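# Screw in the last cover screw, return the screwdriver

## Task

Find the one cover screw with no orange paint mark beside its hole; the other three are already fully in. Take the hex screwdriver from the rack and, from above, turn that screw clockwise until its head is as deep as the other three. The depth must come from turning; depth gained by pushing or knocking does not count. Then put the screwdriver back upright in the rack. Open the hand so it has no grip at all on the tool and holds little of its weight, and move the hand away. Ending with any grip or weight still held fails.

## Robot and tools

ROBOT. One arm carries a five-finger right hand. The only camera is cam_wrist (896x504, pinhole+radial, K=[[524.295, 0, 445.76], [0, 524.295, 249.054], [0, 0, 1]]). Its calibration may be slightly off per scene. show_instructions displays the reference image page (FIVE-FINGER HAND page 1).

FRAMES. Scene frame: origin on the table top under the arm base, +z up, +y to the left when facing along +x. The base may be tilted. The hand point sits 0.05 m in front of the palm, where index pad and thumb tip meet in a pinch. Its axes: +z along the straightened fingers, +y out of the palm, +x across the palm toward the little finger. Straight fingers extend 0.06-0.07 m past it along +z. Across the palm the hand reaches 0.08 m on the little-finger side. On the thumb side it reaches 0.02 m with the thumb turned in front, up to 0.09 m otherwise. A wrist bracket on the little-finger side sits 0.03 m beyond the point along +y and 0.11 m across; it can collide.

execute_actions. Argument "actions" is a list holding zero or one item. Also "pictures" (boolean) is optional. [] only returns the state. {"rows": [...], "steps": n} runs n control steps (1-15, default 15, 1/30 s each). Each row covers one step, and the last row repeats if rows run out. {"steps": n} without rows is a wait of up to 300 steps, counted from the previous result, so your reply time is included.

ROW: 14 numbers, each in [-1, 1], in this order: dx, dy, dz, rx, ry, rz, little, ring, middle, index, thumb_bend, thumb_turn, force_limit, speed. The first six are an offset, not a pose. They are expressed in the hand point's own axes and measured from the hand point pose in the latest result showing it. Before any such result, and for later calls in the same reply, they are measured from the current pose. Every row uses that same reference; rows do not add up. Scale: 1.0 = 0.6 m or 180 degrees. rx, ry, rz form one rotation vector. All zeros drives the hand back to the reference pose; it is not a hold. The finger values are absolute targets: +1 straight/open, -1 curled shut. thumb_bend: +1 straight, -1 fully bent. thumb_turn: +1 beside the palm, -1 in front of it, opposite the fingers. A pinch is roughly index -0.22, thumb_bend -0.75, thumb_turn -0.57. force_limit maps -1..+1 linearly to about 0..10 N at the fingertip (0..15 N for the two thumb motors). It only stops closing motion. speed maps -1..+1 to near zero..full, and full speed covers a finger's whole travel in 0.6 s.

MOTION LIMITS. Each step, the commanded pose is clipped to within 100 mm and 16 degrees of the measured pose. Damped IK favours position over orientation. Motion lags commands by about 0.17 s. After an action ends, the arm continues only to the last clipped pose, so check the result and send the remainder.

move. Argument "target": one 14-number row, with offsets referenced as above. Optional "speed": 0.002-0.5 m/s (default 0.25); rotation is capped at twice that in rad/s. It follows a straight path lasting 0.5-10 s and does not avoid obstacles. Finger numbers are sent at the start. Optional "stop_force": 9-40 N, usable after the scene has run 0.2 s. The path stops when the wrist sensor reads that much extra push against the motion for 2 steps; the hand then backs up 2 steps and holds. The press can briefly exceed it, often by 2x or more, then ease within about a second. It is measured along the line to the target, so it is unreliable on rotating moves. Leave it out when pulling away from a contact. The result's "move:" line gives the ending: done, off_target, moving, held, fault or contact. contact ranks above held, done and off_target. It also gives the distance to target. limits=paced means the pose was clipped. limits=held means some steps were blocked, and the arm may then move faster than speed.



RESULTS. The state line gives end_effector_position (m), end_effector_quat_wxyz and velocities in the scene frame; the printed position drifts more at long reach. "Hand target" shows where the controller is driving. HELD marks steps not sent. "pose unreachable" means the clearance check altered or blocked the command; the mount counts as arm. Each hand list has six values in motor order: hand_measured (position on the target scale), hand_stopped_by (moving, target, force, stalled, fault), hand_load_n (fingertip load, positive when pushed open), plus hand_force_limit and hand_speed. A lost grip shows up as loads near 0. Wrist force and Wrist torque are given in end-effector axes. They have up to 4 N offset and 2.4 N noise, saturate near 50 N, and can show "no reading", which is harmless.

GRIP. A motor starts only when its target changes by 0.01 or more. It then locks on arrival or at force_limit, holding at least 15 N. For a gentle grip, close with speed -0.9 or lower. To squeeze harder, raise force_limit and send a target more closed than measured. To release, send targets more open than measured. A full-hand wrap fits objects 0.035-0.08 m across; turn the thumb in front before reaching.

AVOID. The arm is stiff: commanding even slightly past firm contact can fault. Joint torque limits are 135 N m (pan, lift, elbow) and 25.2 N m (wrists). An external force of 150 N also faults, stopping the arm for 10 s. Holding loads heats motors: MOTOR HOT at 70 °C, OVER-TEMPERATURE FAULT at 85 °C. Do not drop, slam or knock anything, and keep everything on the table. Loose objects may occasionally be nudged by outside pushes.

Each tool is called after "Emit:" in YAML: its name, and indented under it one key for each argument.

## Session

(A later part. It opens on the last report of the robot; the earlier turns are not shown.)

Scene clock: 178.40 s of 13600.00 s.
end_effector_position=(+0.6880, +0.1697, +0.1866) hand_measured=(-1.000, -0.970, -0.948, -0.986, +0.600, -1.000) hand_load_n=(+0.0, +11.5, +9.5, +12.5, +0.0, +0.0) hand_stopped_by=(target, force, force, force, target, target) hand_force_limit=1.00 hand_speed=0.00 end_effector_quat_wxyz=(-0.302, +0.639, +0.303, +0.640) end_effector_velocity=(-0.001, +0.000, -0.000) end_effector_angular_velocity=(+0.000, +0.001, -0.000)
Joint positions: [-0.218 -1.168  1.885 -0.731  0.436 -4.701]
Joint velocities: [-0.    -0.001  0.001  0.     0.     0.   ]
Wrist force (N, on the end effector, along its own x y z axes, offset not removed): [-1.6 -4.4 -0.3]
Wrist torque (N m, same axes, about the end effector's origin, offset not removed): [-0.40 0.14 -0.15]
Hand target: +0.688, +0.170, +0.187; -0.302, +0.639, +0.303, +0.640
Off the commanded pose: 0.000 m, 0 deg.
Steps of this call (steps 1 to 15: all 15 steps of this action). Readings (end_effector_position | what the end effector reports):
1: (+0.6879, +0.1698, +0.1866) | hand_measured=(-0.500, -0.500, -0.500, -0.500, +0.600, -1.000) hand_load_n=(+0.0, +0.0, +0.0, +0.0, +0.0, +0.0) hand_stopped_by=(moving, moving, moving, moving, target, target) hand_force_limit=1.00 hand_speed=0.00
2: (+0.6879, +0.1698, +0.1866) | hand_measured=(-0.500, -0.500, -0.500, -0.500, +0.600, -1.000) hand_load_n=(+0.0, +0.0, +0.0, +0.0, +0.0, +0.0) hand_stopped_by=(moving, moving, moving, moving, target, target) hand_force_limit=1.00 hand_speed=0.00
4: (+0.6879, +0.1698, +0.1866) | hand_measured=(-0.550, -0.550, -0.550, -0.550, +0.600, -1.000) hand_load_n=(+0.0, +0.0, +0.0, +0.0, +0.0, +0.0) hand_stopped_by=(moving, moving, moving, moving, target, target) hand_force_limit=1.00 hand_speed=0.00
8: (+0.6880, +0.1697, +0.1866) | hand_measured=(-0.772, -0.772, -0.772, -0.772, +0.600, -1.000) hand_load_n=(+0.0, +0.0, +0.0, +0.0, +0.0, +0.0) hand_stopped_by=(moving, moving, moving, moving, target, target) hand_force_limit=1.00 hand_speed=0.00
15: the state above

Use descent −0.0002 and slightly more z.

Emit:
move:
  target: [0,0.0175,-0.0312,-0.175,0,0,-1,-1,-1,-1,0.6,-1,1,0]
  speed: 0.4

Emit:
move:
  target: [0,0.0175,-0.0312,-0.175,0,0,-1,-1,-1,-1,0.6,-1,1,0]
  speed: 0.4

Emit:
execute_actions:
  actions:
    - {"rows":[[0,0,0,0,0,0,-0.5,-0.5,-0.5,-0.5,0.6,-1,1,0.5]],"steps":8}
  pictures: false

Emit:
move:
  target: [-0.0002,-0.0312,0.018,0.175,0,0,-0.5,-0.5,-0.5,-0.5,0.6,-1,1,0.5]
  speed: 0.4

Emit:
move:
  target: [0,-0.0312,0.0175,0.175,0,0,-0.5,-0.5,-0.5,-0.5,0.6,-1,1,0.5]
  speed: 0.4

Emit:
execute_actions:
  actions:
    - {"rows":[[0,0,0,0,0,0,-1,-1,-1,-1,0.6,-1,1,0]],"steps":15}
  pictures: false

Emit:
move:
  target: [0,0.0175,-0.0312,-0.175,0,0,-1,-1,-1,-1,0.6,-1,1,0]
  speed: 0.4

Emit:
move:
  target: [0,0.0175,-0.0312,-0.175,0,0,-1,-1,-1,-1,0.6,-1,1,0]
  speed: 0.4

Emit:
execute_actions:
  actions:
    - {"rows":[[0,0,0,0,0,0,-0.5,-0.5,-0.5,-0.5,0.6,-1,1,0.5]],"steps":8}
  pictures: false

Emit:
move:
  target: [-0.0002,-0.0312,0.018,0.175,0,0,-0.5,-0.5,-0.5,-0.5,0.6,-1,1,0.5]
  speed: 0.4

Emit:
move:
  target: [0,-0.0312,0.0175,0.175,0,0,-0.5,-0.5,-0.5,-0.5,0.6,-1,1,0.5]
  speed: 0.4

Emit:
execute_actions:
  actions:
    - {"rows":[[0,0,0,0,0,0,-1,-1,-1,-1,0.6,-1,1,0]],"steps":15}
  pictures: false

Emit:
move:
  target: [0,0.0175,-0.0312,-0.175,0,0,-1,-1,-1,-1,0.6,-1,1,0]
  speed: 0.4

Emit:
move:
  target: [0,0.0175,-0.0312,-0.175,0,0,-1,-1,-1,-1,0.6,-1,1,0]
  speed: 0.4

Emit:
execute_actions:
  actions:
    - {"rows":[[0,0,0,0,0,0,-0.5,-0.5,-0.5,-0.5,0.6,-1,1,0.5]],"steps":8}
  pictures: false

Emit:
move:
  target: [-0.0002,-0.0312,0.018,0.175,0,0,-0.5,-0.5,-0.5,-0.5,0.6,-1,1,0.5]
  speed: 0.4

Emit:
move:
  target: [0,-0.0312,0.0175,0.175,0,0,-0.5,-0.5,-0.5,-0.5,0.6,-1,1,0.5]
  speed: 0.4

Emit:
execute_actions:
  actions:
    - {"rows":[[0,0,0,0,0,0,-1,-1,-1,-1,0.6,-1,1,0]],"steps":15}
  pictures: false

Scene clock: 182.17 s of 13600.00 s.
end_effector_position=(+0.6841, +0.1487, +0.1866) hand_measured=(-1.000, -0.970, -0.948, -0.986, +0.600, -1.000) hand_load_n=(+0.0, +8.5, +7.0, +10.0, +0.0, +0.0) hand_stopped_by=(target, force, force, force, target, target) hand_force_limit=1.00 hand_speed=0.00 end_effector_quat_wxyz=(-0.117, +0.696, +0.118, +0.698) end_effector_velocity=(+0.001, -0.000, +0.000) end_effector_angular_velocity=(-0.000, -0.000, -0.011)
Joint positions: [ 0.009 -1.24   1.995 -0.761  1.211 -4.708]
Joint velocities: [ 0.006  0.002 -0.003  0.001  0.016 -0.   ]
Wrist force (N, on the end effector, along its own x y z axes, offset not removed): [5.8 -0.2 -1.0]
Wrist torque (N m, same axes, about the end effector's origin, offset not removed): [0.17 0.01 0.09]
Hand target: +0.684, +0.149, +0.187; -0.117, +0.696, +0.118, +0.698
Off the commanded pose: 0.000 m, 0 deg.
move: done
camera_calibration (this result's frames):
cam_wrist: T_world_to_cam=[[0.285442, -0.952941, -0.10211, -0.0383849], [-0.561422, -0.0799094, -0.823663, 0.55328], [0.776742, 0.292435, -0.557811, -0.337309], [0, 0, 0, 1]] pos_world=[0.583582, 0.106275, 0.263642]

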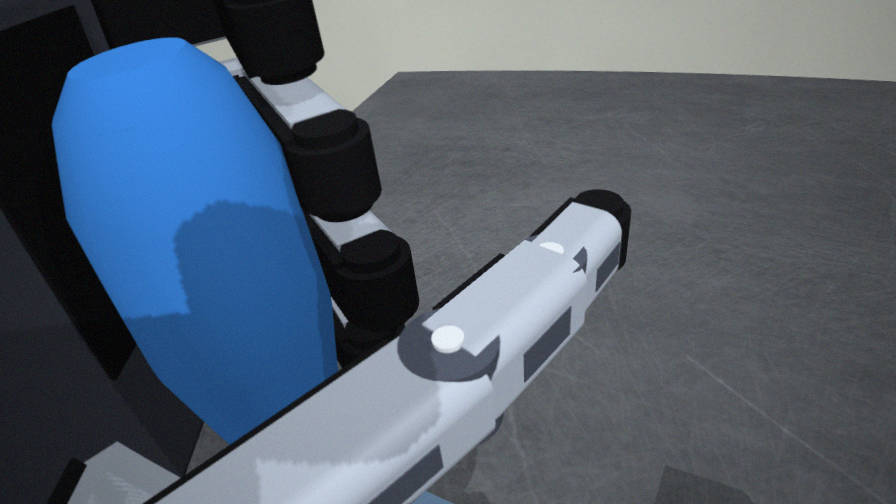

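Scene clock: 183.50 s of 13600.00 s.
end_effector_position=(+0.6698, +0.1327, +0.1865) hand_measured=(-1.000, -0.970, -0.948, -0.986, +0.600, -1.000) hand_load_n=(+0.0, +2.0, +3.0, +7.5, +0.0, +0.0) hand_stopped_by=(target, force, force, force, target, target) hand_force_limit=1.00 hand_speed=0.00 end_effector_quat_wxyz=(+0.076, +0.702, -0.076, +0.704) end_effector_velocity=(+0.000, -0.001, +0.000) end_effector_angular_velocity=(-0.000, +0.000, -0.011)
Joint positions: [ 0.273 -1.131  1.825 -0.699  2.025 -4.71 ]
Joint velocities: [ 0.003  0.004 -0.008  0.004  0.014  0.   ]
Wrist force (N, on the end effector, along its own x y z axes, offset not removed): [-2.5 -0.5 0.4]
Wrist torque (N m, same axes, about the end effector's origin, offset not removed): [0.08 0.17 -0.25]
Hand target: +0.670, +0.133, +0.187; +0.076, +0.702, -0.076, +0.704
Off the commanded pose: 0.000 m, 0 deg.
move: done
camera_calibration (this result's frames):
cam_wrist: T_world_to_cam=[[-0.253489, -0.961805, -0.103313, 0.312857], [-0.519954, 0.225534, -0.823882, 0.475607], [0.815715, -0.155127, -0.557265, -0.288386], [0, 0, 0, 1]] pos_world=[0.56184, 0.148906, 0.263459]

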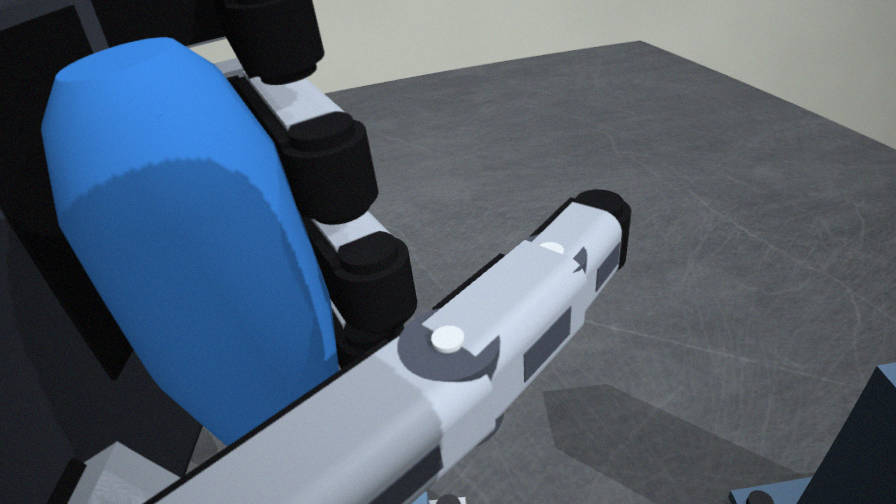

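Scene clock: 183.77 s of 13600.00 s.
end_effector_position=(+0.6698, +0.1328, +0.1865) hand_measured=(-0.592, -0.562, -0.542, -0.578, +0.600, -1.000) hand_load_n=(+0.0, +0.0, +0.5, +0.0, +0.0, +0.0) hand_stopped_by=(moving, moving, moving, moving, target, target) hand_force_limit=1.00 hand_speed=0.50 end_effector_quat_wxyz=(+0.076, +0.702, -0.076, +0.704) end_effector_velocity=(+0.000, +0.001, +0.001) end_effector_angular_velocity=(+0.001, -0.002, +0.002)
Joint positions: [ 0.273 -1.131  1.825 -0.699  2.025 -4.71 ]
Joint velocities: [-0.    -0.    -0.    -0.002 -0.002  0.001]
Wrist force (N, on the end effector, along its own x y z axes, offset not removed): [-2.1 -1.9 1.3]
Wrist torque (N m, same axes, about the end effector's origin, offset not removed): [-0.17 0.19 -0.36]
Hand target: +0.670, +0.133, +0.187; +0.076, +0.702, -0.076, +0.704
Off the commanded pose: 0.000 m, 0 deg.
Steps of this call (steps 1 to 8: all 8 steps of this action). Readings (end_effector_position | what the end effector reports):
1: (+0.6698, +0.1327, +0.1865) | hand_measured=(-1.000, -0.970, -0.948, -0.986, +0.600, -1.000) hand_load_n=(+0.0, +2.0, +3.0, +7.5, +0.0, +0.0) hand_stopped_by=(moving, moving, moving, moving, target, target) hand_force_limit=1.00 hand_speed=0.50
2: (+0.6698, +0.1327, +0.1865) | hand_measured=(-1.000, -0.970, -0.948, -0.986, +0.600, -1.000) hand_load_n=(+0.0, +2.0, +3.0, +7.5, +0.0, +0.0) hand_stopped_by=(moving, moving, moving, moving, target, target) hand_force_limit=1.00 hand_speed=0.50
4: (+0.6698, +0.1327, +0.1865) | hand_measured=(-0.924, -0.896, -0.874, -0.912, +0.600, -1.000) hand_load_n=(+0.0, +0.0, +0.0, +0.0, +0.0, +0.0) hand_stopped_by=(moving, moving, moving, moving, target, target) hand_force_limit=1.00 hand_speed=0.50
8: the state above

Scene clock: 185.33 s of 13600.00 s.
end_effector_position=(+0.6843, +0.1487, +0.1865) hand_measured=(-0.500, -0.500, -0.500, -0.500, +0.600, -1.000) hand_load_n=(+0.0, +0.0, +0.0, +0.0, +0.0, +0.0) hand_stopped_by=(target, target, target, target, target, target) hand_force_limit=1.00 hand_speed=0.50 end_effector_quat_wxyz=(-0.117, +0.696, +0.118, +0.698) end_effector_velocity=(+0.001, +0.000, +0.001) end_effector_angular_velocity=(+0.002, -0.002, +0.010)
Joint positions: [ 0.009 -1.24   1.995 -0.761  1.212 -4.708]
Joint velocities: [-0.006 -0.    -0.002  0.    -0.016  0.002]
Wrist force (N, on the end effector, along its own x y z axes, offset not removed): [-4.1 -2.1 0.1]
Wrist torque (N m, same axes, about the end effector's origin, offset not removed): [-0.22 0.61 -0.41]
Hand target: +0.684, +0.149, +0.187; -0.118, +0.696, +0.118, +0.698
Off the commanded pose: 0.000 m, 0 deg.
move: done
camera_calibration (this result's frames):
cam_wrist: T_world_to_cam=[[0.285471, -0.952945, -0.101993, -0.0384464], [-0.561396, -0.0800188, -0.823669, 0.553262], [0.77675, 0.292392, -0.557822, -0.337515], [0, 0, 0, 1]] pos_world=[0.583739, 0.106321, 0.26351]

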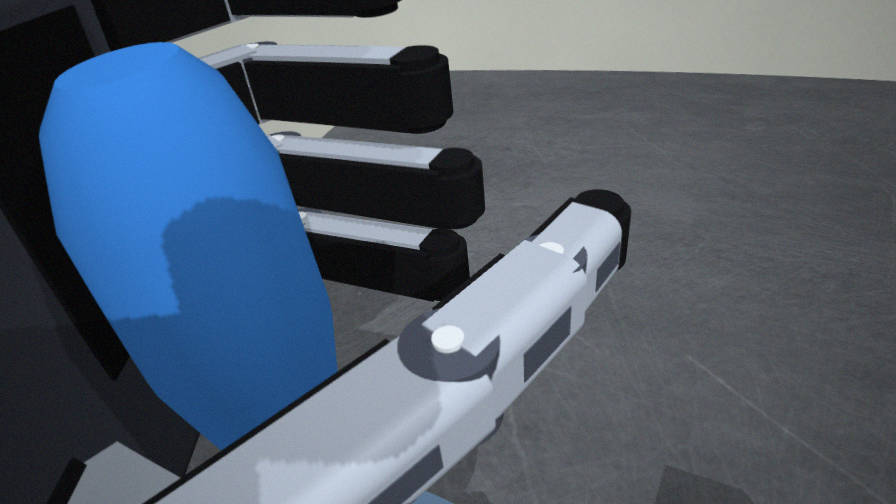

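Scene clock: 186.63 s of 13600.00 s.
end_effector_position=(+0.6880, +0.1697, +0.1865) hand_measured=(-0.500, -0.500, -0.500, -0.500, +0.600, -1.000) hand_load_n=(+0.0, +0.0, +0.0, +0.0, +0.0, +0.0) hand_stopped_by=(target, target, target, target, target, target) hand_force_limit=1.00 hand_speed=0.50 end_effector_quat_wxyz=(-0.302, +0.639, +0.303, +0.640) end_effector_velocity=(+0.001, +0.001, +0.001) end_effector_angular_velocity=(-0.002, -0.002, +0.012)
Joint positions: [-0.218 -1.168  1.886 -0.732  0.437 -4.701]
Joint velocities: [-0.002  0.004 -0.009  0.006 -0.014 -0.004]
Wrist force (N, on the end effector, along its own x y z axes, offset not removed): [-2.0 -2.3 -0.3]
Wrist torque (N m, same axes, about the end effector's origin, offset not removed): [-0.28 0.23 -0.27]
Hand target: +0.688, +0.170, +0.186; -0.302, +0.639, +0.303, +0.640
Off the commanded pose: 0.000 m, 0 deg.
move: done
camera_calibration (this result's frames):
cam_wrist: T_world_to_cam=[[0.740503, -0.664394, -0.10117, -0.381662], [-0.43736, -0.362116, -0.823158, 0.519432], [0.510266, 0.653798, -0.558727, -0.224384], [0, 0, 0, 1]] pos_world=[0.624297, 0.0812225, 0.263592]

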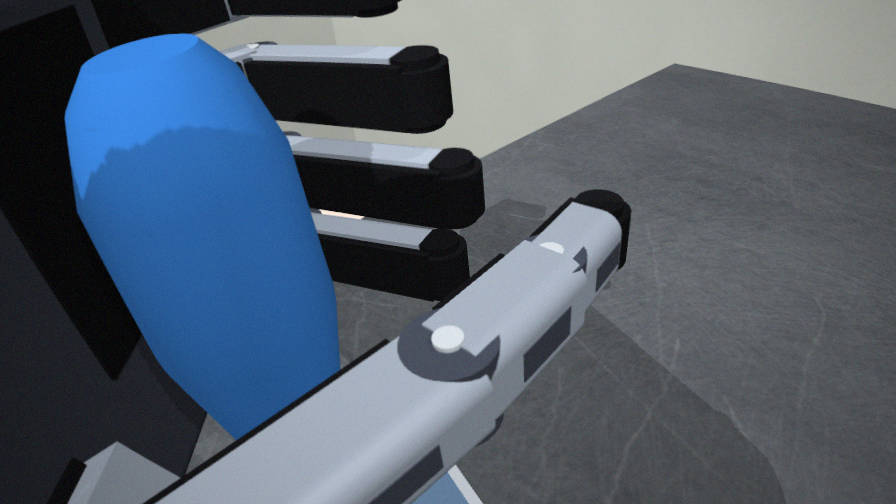

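Scene clock: 187.13 s of 13600.00 s.
end_effector_position=(+0.6881, +0.1696, +0.1866) hand_measured=(-1.000, -0.968, -0.948, -0.986, +0.600, -1.000) hand_load_n=(+0.0, +11.5, +9.5, +12.5, +0.0, +0.0) hand_stopped_by=(target, force, force, force, target, target) hand_force_limit=1.00 hand_speed=0.00 end_effector_quat_wxyz=(-0.301, +0.639, +0.303, +0.640) end_effector_velocity=(-0.001, +0.000, +0.000) end_effector_angular_velocity=(+0.001, +0.001, +0.000)
Joint positions: [-0.218 -1.168  1.886 -0.732  0.437 -4.701]
Joint velocities: [ 0.    -0.001  0.001 -0.    -0.     0.002]
Wrist force (N, on the end effector, along its own x y z axes, offset not removed): [-2.3 -3.1 1.6]
Wrist torque (N m, same axes, about the end effector's origin, offset not removed): [-0.41 0.26 -0.23]
Hand target: +0.688, +0.170, +0.186; -0.302, +0.639, +0.303, +0.640
Off the commanded pose: 0.000 m, 0 deg.
Steps of this call (steps 1 to 15: all 15 steps of this action). Readings (end_effector_position | what the end effector reports):
1: (+0.6880, +0.1697, +0.1865) | hand_measured=(-0.500, -0.500, -0.500, -0.500, +0.600, -1.000) hand_load_n=(+0.0, +0.0, +0.0, +0.0, +0.0, +0.0) hand_stopped_by=(moving, moving, moving, moving, target, target) hand_force_limit=1.00 hand_speed=0.00
2: (+0.6880, +0.1697, +0.1865) | hand_measured=(-0.500, -0.500, -0.500, -0.500, +0.600, -1.000) hand_load_n=(+0.0, +0.0, +0.0, +0.0, +0.0, +0.0) hand_stopped_by=(moving, moving, moving, moving, target, target) hand_force_limit=1.00 hand_speed=0.00
4: (+0.6880, +0.1697, +0.1865) | hand_measured=(-0.550, -0.550, -0.550, -0.550, +0.600, -1.000) hand_load_n=(+0.0, +0.0, +0.0, +0.0, +0.0, +0.0) hand_stopped_by=(moving, moving, moving, moving, target, target) hand_force_limit=1.00 hand_speed=0.00
8: (+0.6881, +0.1696, +0.1865) | hand_measured=(-0.772, -0.772, -0.772, -0.772, +0.600, -1.000) hand_load_n=(+0.0, +0.0, +0.0, +0.0, +0.0, +0.0) hand_stopped_by=(moving, moving, moving, moving, target, target) hand_force_limit=1.00 hand_speed=0.00
15: the state above

Scene clock: 188.70 s of 13600.00 s.
end_effector_position=(+0.6842, +0.1486, +0.1865) hand_measured=(-1.000, -0.968, -0.948, -0.986, +0.600, -1.000) hand_load_n=(+0.0, +8.5, +7.0, +10.5, +0.0, +0.0) hand_stopped_by=(target, force, force, force, target, target) hand_force_limit=1.00 hand_speed=0.00 end_effector_quat_wxyz=(-0.117, +0.696, +0.118, +0.698) end_effector_velocity=(+0.001, -0.000, -0.001) end_effector_angular_velocity=(-0.002, +0.001, -0.010)
Joint positions: [ 0.009 -1.24   1.995 -0.762  1.212 -4.708]
Joint velocities: [ 0.005  0.003 -0.003  0.001  0.015 -0.002]
Wrist force (N, on the end effector, along its own x y z axes, offset not removed): [6.7 -2.0 -3.9]
Wrist torque (N m, same axes, about the end effector's origin, offset not removed): [-0.04 -0.10 -0.03]
Hand target: +0.684, +0.149, +0.187; -0.117, +0.696, +0.117, +0.698
Off the commanded pose: 0.000 m, 0 deg.
move: done
camera_calibration (this result's frames):
cam_wrist: T_world_to_cam=[[0.285219, -0.953008, -0.102104, -0.0383014], [-0.561337, -0.0797445, -0.823736, 0.553109], [0.776885, 0.292261, -0.557704, -0.337501], [0, 0, 0, 1]] pos_world=[0.583604, 0.106244, 0.26348]

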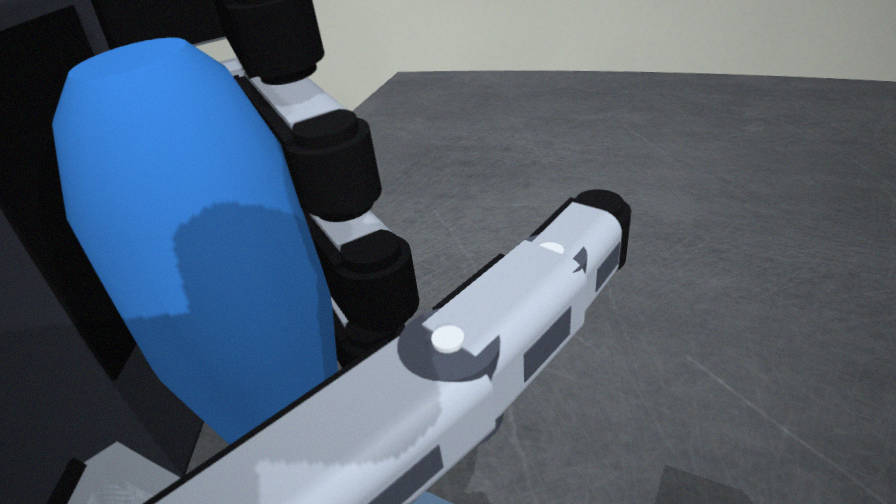

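Scene clock: 190.03 s of 13600.00 s.
end_effector_position=(+0.6698, +0.1326, +0.1864) hand_measured=(-1.000, -0.970, -0.948, -0.986, +0.600, -1.000) hand_load_n=(+0.0, +2.0, +3.0, +7.5, +0.0, +0.0) hand_stopped_by=(target, force, force, force, target, target) hand_force_limit=1.00 hand_speed=0.00 end_effector_quat_wxyz=(+0.076, +0.702, -0.076, +0.704) end_effector_velocity=(+0.001, -0.001, +0.000) end_effector_angular_velocity=(+0.000, +0.000, -0.010)
Joint positions: [ 0.273 -1.131  1.825 -0.699  2.025 -4.71 ]
Joint velocities: [ 0.003  0.004 -0.008  0.004  0.013  0.   ]
Wrist force (N, on the end effector, along its own x y z axes, offset not removed): [-6.4 -2.0 -0.5]
Wrist torque (N m, same axes, about the end effector's origin, offset not removed): [-0.05 0.65 -0.54]
Hand target: +0.670, +0.133, +0.186; +0.076, +0.702, -0.076, +0.704
Off the commanded pose: 0.000 m, 0 deg.
move: done
camera_calibration (this result's frames):
cam_wrist: T_world_to_cam=[[-0.253715, -0.96174, -0.10337, 0.312956], [-0.5198, 0.225686, -0.823938, 0.475398], [0.815743, -0.155314, -0.557172, -0.28852], [0, 0, 0, 1]] pos_world=[0.561872, 0.14888, 0.263293]

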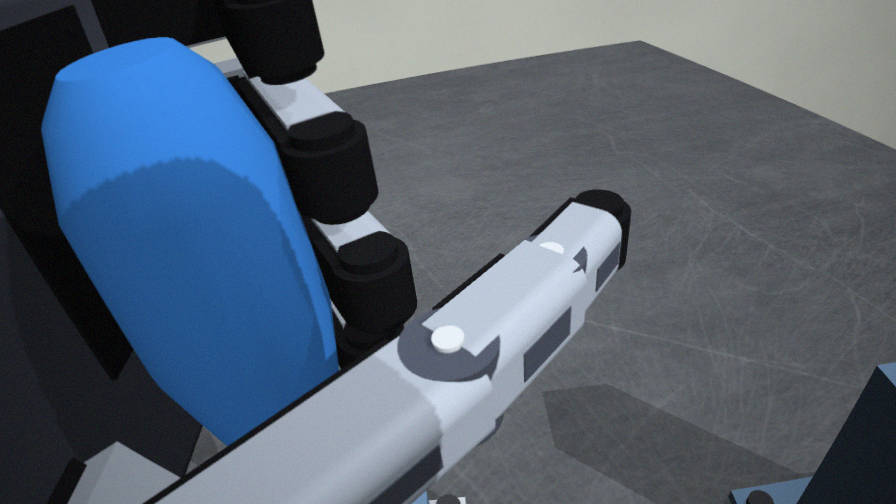

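Scene clock: 190.30 s of 13600.00 s.
end_effector_position=(+0.6699, +0.1327, +0.1864) hand_measured=(-0.592, -0.562, -0.542, -0.578, +0.600, -1.000) hand_load_n=(+0.0, +0.0, +0.5, +0.0, +0.0, +0.0) hand_stopped_by=(moving, moving, moving, moving, target, target) hand_force_limit=1.00 hand_speed=0.50 end_effector_quat_wxyz=(+0.076, +0.702, -0.076, +0.704) end_effector_velocity=(+0.000, +0.000, -0.001) end_effector_angular_velocity=(+0.000, +0.000, +0.001)
Joint positions: [ 0.273 -1.13   1.825 -0.699  2.025 -4.71 ]
Joint velocities: [-0.     0.001  0.    -0.001 -0.001  0.   ]
Wrist force (N, on the end effector, along its own x y z axes, offset not removed): [-1.1 -2.5 -0.4]
Wrist torque (N m, same axes, about the end effector's origin, offset not removed): [-0.13 0.18 -0.22]
Hand target: +0.670, +0.133, +0.186; +0.076, +0.702, -0.076, +0.704
Off the commanded pose: 0.000 m, 0 deg.
Steps of this call (steps 1 to 8: all 8 steps of this action). Readings (end_effector_position | what the end effector reports):
1: (+0.6698, +0.1326, +0.1864) | hand_measured=(-1.000, -0.970, -0.948, -0.986, +0.600, -1.000) hand_load_n=(+0.0, +2.0, +3.0, +7.5, +0.0, +0.0) hand_stopped_by=(moving, moving, moving, moving, target, target) hand_force_limit=1.00 hand_speed=0.50
2: (+0.6698, +0.1326, +0.1864) | hand_measured=(-1.000, -0.970, -0.948, -0.986, +0.600, -1.000) hand_load_n=(+0.0, +2.0, +3.0, +7.5, +0.0, +0.0) hand_stopped_by=(moving, moving, moving, moving, target, target) hand_force_limit=1.00 hand_speed=0.50
4: (+0.6698, +0.1326, +0.1864) | hand_measured=(-0.924, -0.896, -0.874, -0.912, +0.600, -1.000) hand_load_n=(+0.0, +0.0, +0.0, +0.0, +0.0, +0.0) hand_stopped_by=(moving, moving, moving, moving, target, target) hand_force_limit=1.00 hand_speed=0.50
8: the state above

Scene clock: 191.87 s of 13600.00 s.
end_effector_position=(+0.6843, +0.1486, +0.1864) hand_measured=(-0.500, -0.500, -0.500, -0.500, +0.600, -1.000) hand_load_n=(+0.0, +0.0, +0.0, +0.0, +0.0, +0.0) hand_stopped_by=(target, target, target, target, target, target) hand_force_limit=1.00 hand_speed=0.50 end_effector_quat_wxyz=(-0.117, +0.696, +0.118, +0.698) end_effector_velocity=(+0.001, +0.000, +0.001) end_effector_angular_velocity=(-0.000, -0.002, +0.011)
Joint positions: [ 0.009 -1.239  1.995 -0.762  1.212 -4.708]
Joint velocities: [-0.006 -0.    -0.002  0.    -0.016 -0.   ]
Wrist force (N, on the end effector, along its own x y z axes, offset not removed): [-1.5 0.4 0.5]
Wrist torque (N m, same axes, about the end effector's origin, offset not removed): [0.17 0.25 -0.19]
Hand target: +0.684, +0.149, +0.186; -0.118, +0.696, +0.118, +0.698
Off the commanded pose: 0.000 m, 0 deg.
move: done
camera_calibration (this result's frames):
cam_wrist: T_world_to_cam=[[0.285248, -0.953012, -0.101986, -0.0383626], [-0.561317, -0.0798563, -0.823739, 0.553091], [0.776889, 0.292216, -0.557721, -0.337704], [0, 0, 0, 1]] pos_world=[0.583761, 0.10629, 0.263346]

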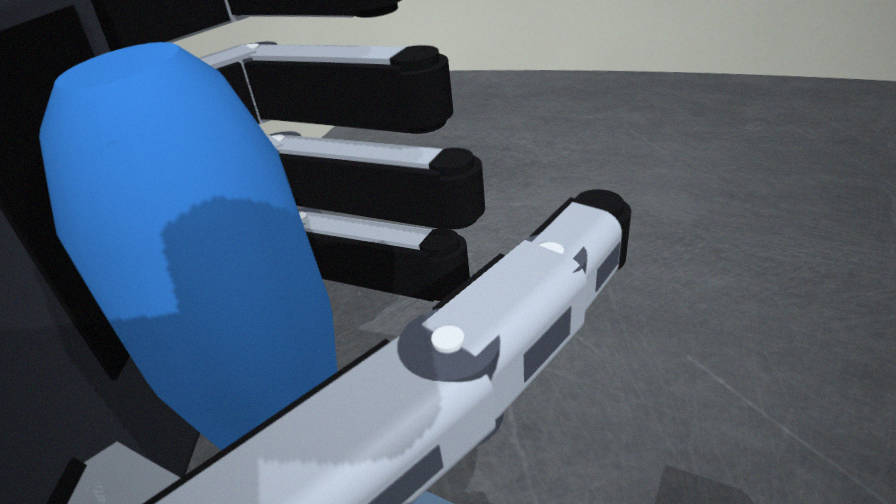

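Scene clock: 193.17 s of 13600.00 s.
end_effector_position=(+0.6880, +0.1696, +0.1863) hand_measured=(-0.500, -0.500, -0.500, -0.500, +0.600, -1.000) hand_load_n=(+0.0, +0.0, +0.0, +0.0, +0.0, +0.0) hand_stopped_by=(target, target, target, target, target, target) hand_force_limit=1.00 hand_speed=0.50 end_effector_quat_wxyz=(-0.301, +0.639, +0.302, +0.640) end_effector_velocity=(+0.001, +0.001, -0.000) end_effector_angular_velocity=(-0.001, +0.000, +0.011)
Joint positions: [-0.218 -1.168  1.886 -0.733  0.437 -4.701]
Joint velocities: [-0.002  0.005 -0.009  0.006 -0.013 -0.003]
Wrist force (N, on the end effector, along its own x y z axes, offset not removed): [-0.3 -0.4 1.6]
Wrist torque (N m, same axes, about the end effector's origin, offset not removed): [0.01 0.02 -0.04]
Hand target: +0.688, +0.170, +0.186; -0.302, +0.639, +0.303, +0.640
Off the commanded pose: 0.000 m, 0 deg.
move: done
camera_calibration (this result's frames):
cam_wrist: T_world_to_cam=[[0.740351, -0.664575, -0.101102, -0.381625], [-0.437352, -0.361984, -0.82322, 0.519293], [0.510494, 0.653688, -0.558648, -0.224609], [0, 0, 0, 1]] pos_world=[0.624312, 0.0811818, 0.263432]

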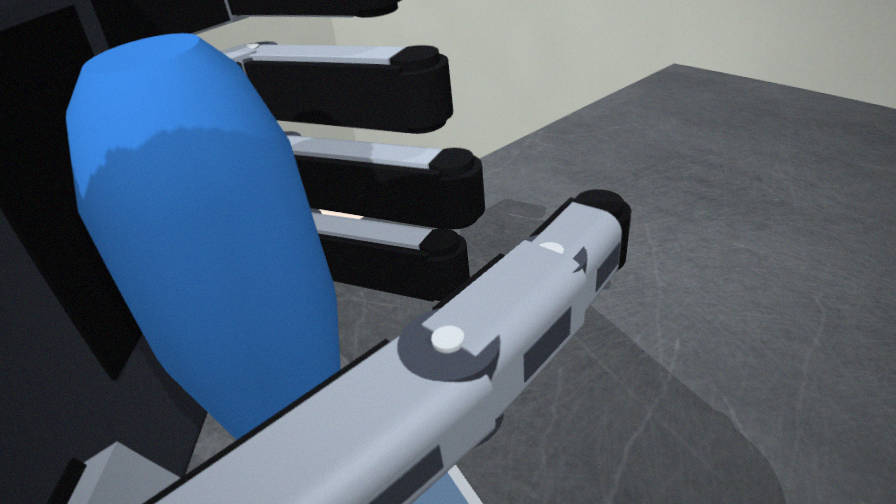

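Scene clock: 193.67 s of 13600.00 s.
end_effector_position=(+0.6881, +0.1696, +0.1864) hand_measured=(-1.000, -0.968, -0.948, -0.984, +0.600, -1.000) hand_load_n=(+0.0, +11.5, +9.5, +12.5, +0.0, +0.0) hand_stopped_by=(target, force, force, force, target, target) hand_force_limit=1.00 hand_speed=0.00 end_effector_quat_wxyz=(-0.301, +0.639, +0.303, +0.640) end_effector_velocity=(-0.000, +0.000, +0.000) end_effector_angular_velocity=(-0.000, -0.001, +0.001)
Joint positions: [-0.218 -1.168  1.886 -0.733  0.437 -4.701]
Joint velocities: [ 0.    -0.001  0.001 -0.001 -0.001 -0.   ]
Wrist force (N, on the end effector, along its own x y z axes, offset not removed): [-2.2 -2.5 2.4]
Wrist torque (N m, same axes, about the end effector's origin, offset not removed): [-0.35 0.23 -0.08]
Hand target: +0.688, +0.170, +0.186; -0.301, +0.639, +0.302, +0.640
Off the commanded pose: 0.000 m, 0 deg.
Steps of this call (steps 1 to 15: all 15 steps of this action). Readings (end_effector_position | what the end effector reports):
1: (+0.6880, +0.1697, +0.1863) | hand_measured=(-0.500, -0.500, -0.500, -0.500, +0.600, -1.000) hand_load_n=(+0.0, +0.0, +0.0, +0.0, +0.0, +0.0) hand_stopped_by=(moving, moving, moving, moving, target, target) hand_force_limit=1.00 hand_speed=0.00
2: (+0.6880, +0.1697, +0.1863) | hand_measured=(-0.500, -0.500, -0.500, -0.500, +0.600, -1.000) hand_load_n=(+0.0, +0.0, +0.0, +0.0, +0.0, +0.0) hand_stopped_by=(moving, moving, moving, moving, target, target) hand_force_limit=1.00 hand_speed=0.00
4: (+0.6880, +0.1697, +0.1863) | hand_measured=(-0.550, -0.550, -0.550, -0.550, +0.600, -1.000) hand_load_n=(+0.0, +0.0, +0.0, +0.0, +0.0, +0.0) hand_stopped_by=(moving, moving, moving, moving, target, target) hand_force_limit=1.00 hand_speed=0.00
8: (+0.6881, +0.1696, +0.1863) | hand_measured=(-0.772, -0.772, -0.772, -0.772, +0.600, -1.000) hand_load_n=(+0.0, +0.0, +0.0, +0.0, +0.0, +0.0) hand_stopped_by=(moving, moving, moving, moving, target, target) hand_force_limit=1.00 hand_speed=0.00
15: the state above

Scene clock: 195.23 s of 13600.00 s.
end_effector_position=(+0.6842, +0.1485, +0.1863) hand_measured=(-1.000, -0.968, -0.948, -0.984, +0.600, -1.000) hand_load_n=(+0.0, +8.5, +7.0, +10.5, +0.0, +0.0) hand_stopped_by=(target, force, force, force, target, target) hand_force_limit=1.00 hand_speed=0.00 end_effector_quat_wxyz=(-0.117, +0.696, +0.118, +0.698) end_effector_velocity=(+0.001, -0.000, -0.001) end_effector_angular_velocity=(-0.000, +0.001, -0.010)
Joint positions: [ 0.009 -1.24   1.995 -0.762  1.212 -4.708]
Joint velocities: [ 0.005  0.003 -0.003  0.001  0.015 -0.   ]
Wrist force (N, on the end effector, along its own x y z axes, offset not removed): [6.6 -1.1 -0.9]
Wrist torque (N m, same axes, about the end effector's origin, offset not removed): [0.00 -0.13 0.03]
Hand target: +0.684, +0.149, +0.186; -0.117, +0.696, +0.117, +0.698
Off the commanded pose: 0.000 m, 0 deg.
move: done
camera_calibration (this result's frames):
cam_wrist: T_world_to_cam=[[0.285, -0.953074, -0.1021, -0.0382184], [-0.561258, -0.0795827, -0.823806, 0.552939], [0.777023, 0.292089, -0.557602, -0.337689], [0, 0, 0, 1]] pos_world=[0.583626, 0.106214, 0.263317]

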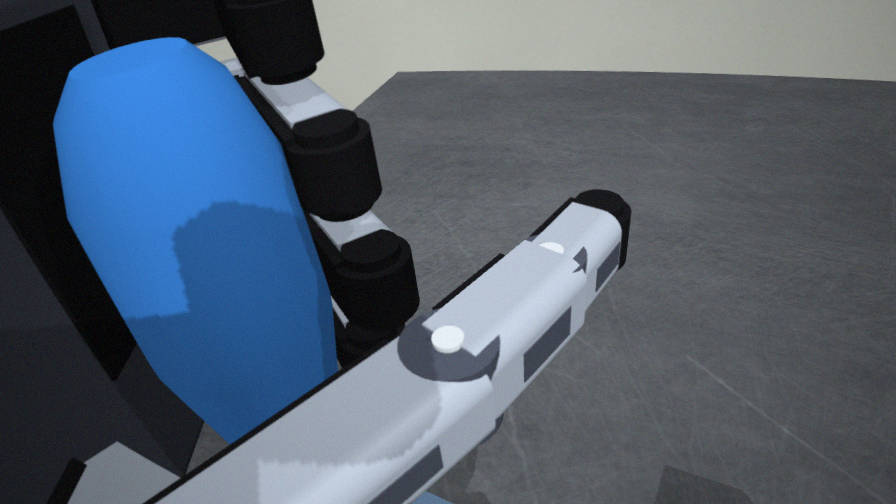

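Scene clock: 196.57 s of 13600.00 s.
end_effector_position=(+0.6699, +0.1326, +0.1862) hand_measured=(-1.000, -0.968, -0.948, -0.984, +0.600, -1.000) hand_load_n=(+0.0, +2.5, +3.5, +8.0, +0.0, +0.0) hand_stopped_by=(target, force, force, force, target, target) hand_force_limit=1.00 hand_speed=0.00 end_effector_quat_wxyz=(+0.076, +0.702, -0.076, +0.704) end_effector_velocity=(+0.000, -0.000, -0.000) end_effector_angular_velocity=(-0.001, +0.002, -0.010)
Joint positions: [ 0.273 -1.13   1.825 -0.7    2.025 -4.71 ]
Joint velocities: [ 0.003  0.004 -0.008  0.005  0.013 -0.   ]
Wrist force (N, on the end effector, along its own x y z axes, offset not removed): [-4.6 -2.5 -1.0]
Wrist torque (N m, same axes, about the end effector's origin, offset not removed): [-0.19 0.54 -0.32]
Hand target: +0.670, +0.133, +0.186; +0.076, +0.702, -0.076, +0.704
Off the commanded pose: 0.000 m, 0 deg.
move: done
camera_calibration (this result's frames):
cam_wrist: T_world_to_cam=[[-0.253938, -0.961675, -0.103429, 0.313054], [-0.51965, 0.225839, -0.82399, 0.47519], [0.815769, -0.155495, -0.557084, -0.288653], [0, 0, 0, 1]] pos_world=[0.561903, 0.148855, 0.263127]

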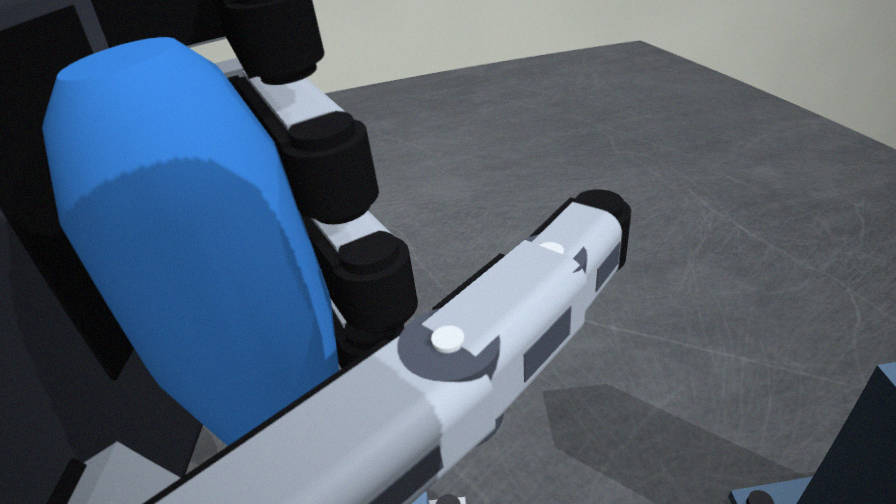

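Scene clock: 196.83 s of 13600.00 s.
end_effector_position=(+0.6699, +0.1327, +0.1862) hand_measured=(-0.592, -0.560, -0.540, -0.578, +0.600, -1.000) hand_load_n=(+0.0, +0.0, +0.5, +0.0, +0.0, +0.0) hand_stopped_by=(moving, moving, moving, moving, target, target) hand_force_limit=1.00 hand_speed=0.50 end_effector_quat_wxyz=(+0.076, +0.702, -0.076, +0.704) end_effector_velocity=(+0.000, +0.001, +0.000) end_effector_angular_velocity=(-0.001, -0.001, +0.002)
Joint positions: [ 0.273 -1.13   1.825 -0.7    2.025 -4.71 ]
Joint velocities: [ 0.     0.     0.    -0.001 -0.002 -0.001]
Wrist force (N, on the end effector, along its own x y z axes, offset not removed): [-0.2 -0.8 0.1]
Wrist torque (N m, same axes, about the end effector's origin, offset not removed): [-0.03 0.02 -0.17]
Hand target: +0.670, +0.133, +0.186; +0.076, +0.702, -0.076, +0.704
Off the commanded pose: 0.000 m, 0 deg.
Steps of this call (steps 1 to 8: all 8 steps of this action). Readings (end_effector_position | what the end effector reports):
1: (+0.6699, +0.1326, +0.1862) | hand_measured=(-1.000, -0.968, -0.948, -0.984, +0.600, -1.000) hand_load_n=(+0.0, +2.5, +3.5, +8.0, +0.0, +0.0) hand_stopped_by=(moving, moving, moving, moving, target, target) hand_force_limit=1.00 hand_speed=0.50
2: (+0.6699, +0.1326, +0.1862) | hand_measured=(-1.000, -0.968, -0.948, -0.984, +0.600, -1.000) hand_load_n=(+0.0, +2.5, +3.5, +8.0, +0.0, +0.0) hand_stopped_by=(moving, moving, moving, moving, target, target) hand_force_limit=1.00 hand_speed=0.50
4: (+0.6699, +0.1326, +0.1862) | hand_measured=(-0.924, -0.894, -0.874, -0.912, +0.600, -1.000) hand_load_n=(+0.0, +0.0, +0.0, +0.0, +0.0, +0.0) hand_stopped_by=(moving, moving, moving, moving, target, target) hand_force_limit=1.00 hand_speed=0.50
8: the state above

Scene clock: 198.40 s of 13600.00 s.
end_effector_position=(+0.6843, +0.1486, +0.1862) hand_measured=(-0.500, -0.500, -0.500, -0.500, +0.600, -1.000) hand_load_n=(+0.0, +0.0, +0.0, +0.0, +0.0, +0.0) hand_stopped_by=(target, target, target, target, target, target) hand_force_limit=1.00 hand_speed=0.50 end_effector_quat_wxyz=(-0.117, +0.696, +0.118, +0.698) end_effector_velocity=(+0.001, +0.001, -0.002) end_effector_angular_velocity=(+0.001, +0.002, +0.012)
Joint positions: [ 0.009 -1.239  1.995 -0.762  1.212 -4.708]
Joint velocities: [-0.006  0.004 -0.002 -0.    -0.017  0.001]
Wrist force (N, on the end effector, along its own x y z axes, offset not removed): [-3.7 -0.5 0.9]
Wrist torque (N m, same axes, about the end effector's origin, offset not removed): [0.00 0.48 -0.44]
Hand target: +0.685, +0.149, +0.186; -0.117, +0.696, +0.118, +0.698
Off the commanded pose: 0.000 m, 0 deg.
move: done
camera_calibration (this result's frames):
cam_wrist: T_world_to_cam=[[0.285026, -0.953079, -0.101984, -0.0382784], [-0.561245, -0.0796939, -0.823804, 0.55292], [0.777022, 0.292043, -0.557626, -0.337888], [0, 0, 0, 1]] pos_world=[0.583781, 0.10626, 0.263179]

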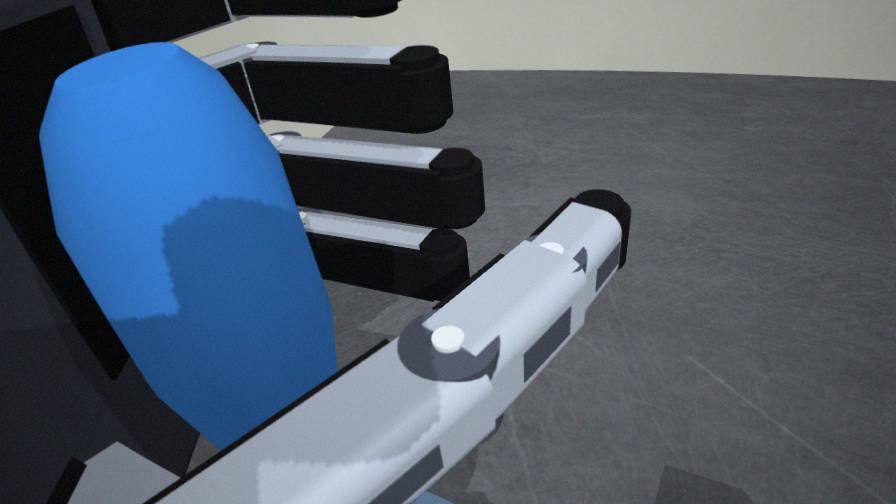

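Scene clock: 199.70 s of 13600.00 s.
end_effector_position=(+0.6881, +0.1696, +0.1862) hand_measured=(-0.500, -0.500, -0.500, -0.500, +0.600, -1.000) hand_load_n=(+0.0, +0.0, +0.0, +0.0, +0.0, +0.0) hand_stopped_by=(target, target, target, target, target, target) hand_force_limit=1.00 hand_speed=0.50 end_effector_quat_wxyz=(-0.301, +0.639, +0.302, +0.640) end_effector_velocity=(+0.001, +0.001, -0.001) end_effector_angular_velocity=(-0.001, +0.001, +0.013)
Joint positions: [-0.218 -1.167  1.886 -0.733  0.437 -4.701]
Joint velocities: [-0.002  0.006 -0.009  0.006 -0.015 -0.002]
Wrist force (N, on the end effector, along its own x y z axes, offset not removed): [-2.4 -1.5 1.3]
Wrist torque (N m, same axes, about the end effector's origin, offset not removed): [-0.18 0.26 -0.28]
Hand target: +0.688, +0.170, +0.186; -0.302, +0.639, +0.303, +0.640
Off the commanded pose: 0.000 m, 0 deg.
move: done
camera_calibration (this result's frames):
cam_wrist: T_world_to_cam=[[0.740199, -0.664752, -0.101042, -0.381585], [-0.437351, -0.361851, -0.823279, 0.519155], [0.510714, 0.653581, -0.558572, -0.22483], [0, 0, 0, 1]] pos_world=[0.624326, 0.0811416, 0.263269]

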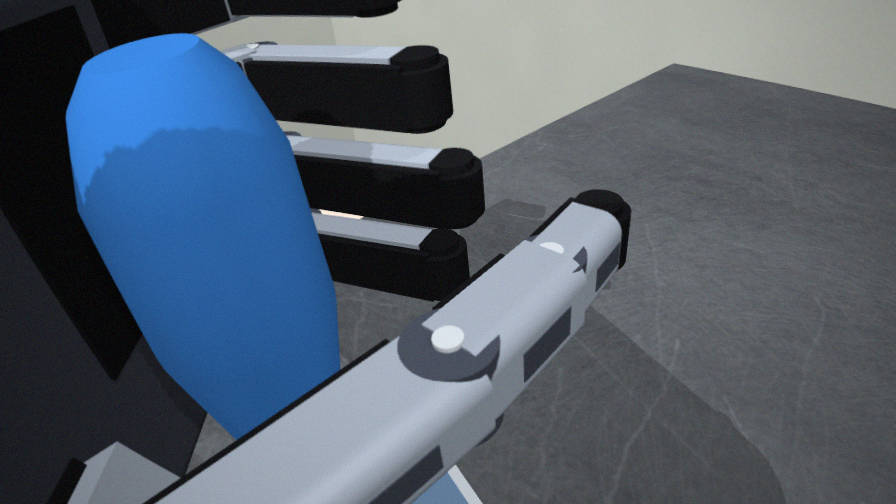

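Scene clock: 200.20 s of 13600.00 s.
end_effector_position=(+0.6882, +0.1695, +0.1862) hand_measured=(-1.000, -0.968, -0.948, -0.986, +0.600, -1.000) hand_load_n=(+0.0, +11.5, +9.5, +12.5, +0.0, +0.0) hand_stopped_by=(target, force, force, force, target, target) hand_force_limit=1.00 hand_speed=0.00 end_effector_quat_wxyz=(-0.301, +0.639, +0.302, +0.640) end_effector_velocity=(-0.000, -0.000, -0.001) end_effector_angular_velocity=(-0.000, +0.001, -0.001)
Joint positions: [-0.218 -1.167  1.886 -0.733  0.437 -4.701]
Joint velocities: [ 0.     0.     0.001  0.001  0.001 -0.001]
Wrist force (N, on the end effector, along its own x y z axes, offset not removed): [-3.1 -0.6 0.0]
Wrist torque (N m, same axes, about the end effector's origin, offset not removed): [0.10 0.53 -0.09]
Hand target: +0.688, +0.170, +0.186; -0.301, +0.639, +0.302, +0.640
Off the commanded pose: 0.000 m, 0 deg.
Steps of this call (steps 1 to 15: all 15 steps of this action). Readings (end_effector_position | what the end effector reports):
1: (+0.6881, +0.1696, +0.1862) | hand_measured=(-0.500, -0.500, -0.500, -0.500, +0.600, -1.000) hand_load_n=(+0.0, +0.0, +0.0, +0.0, +0.0, +0.0) hand_stopped_by=(moving, moving, moving, moving, target, target) hand_force_limit=1.00 hand_speed=0.00
2: (+0.6881, +0.1696, +0.1862) | hand_measured=(-0.500, -0.500, -0.500, -0.500, +0.600, -1.000) hand_load_n=(+0.0, +0.0, +0.0, +0.0, +0.0, +0.0) hand_stopped_by=(moving, moving, moving, moving, target, target) hand_force_limit=1.00 hand_speed=0.00
4: (+0.6881, +0.1696, +0.1862) | hand_measured=(-0.550, -0.550, -0.550, -0.550, +0.600, -1.000) hand_load_n=(+0.0, +0.0, +0.0, +0.0, +0.0, +0.0) hand_stopped_by=(moving, moving, moving, moving, target, target) hand_force_limit=1.00 hand_speed=0.00
8: (+0.6882, +0.1695, +0.1862) | hand_measured=(-0.772, -0.772, -0.772, -0.772, +0.600, -1.000) hand_load_n=(+0.0, +0.0, +0.0, +0.0, +0.0, +0.0) hand_stopped_by=(moving, moving, moving, moving, target, target) hand_force_limit=1.00 hand_speed=0.00
15: the state above


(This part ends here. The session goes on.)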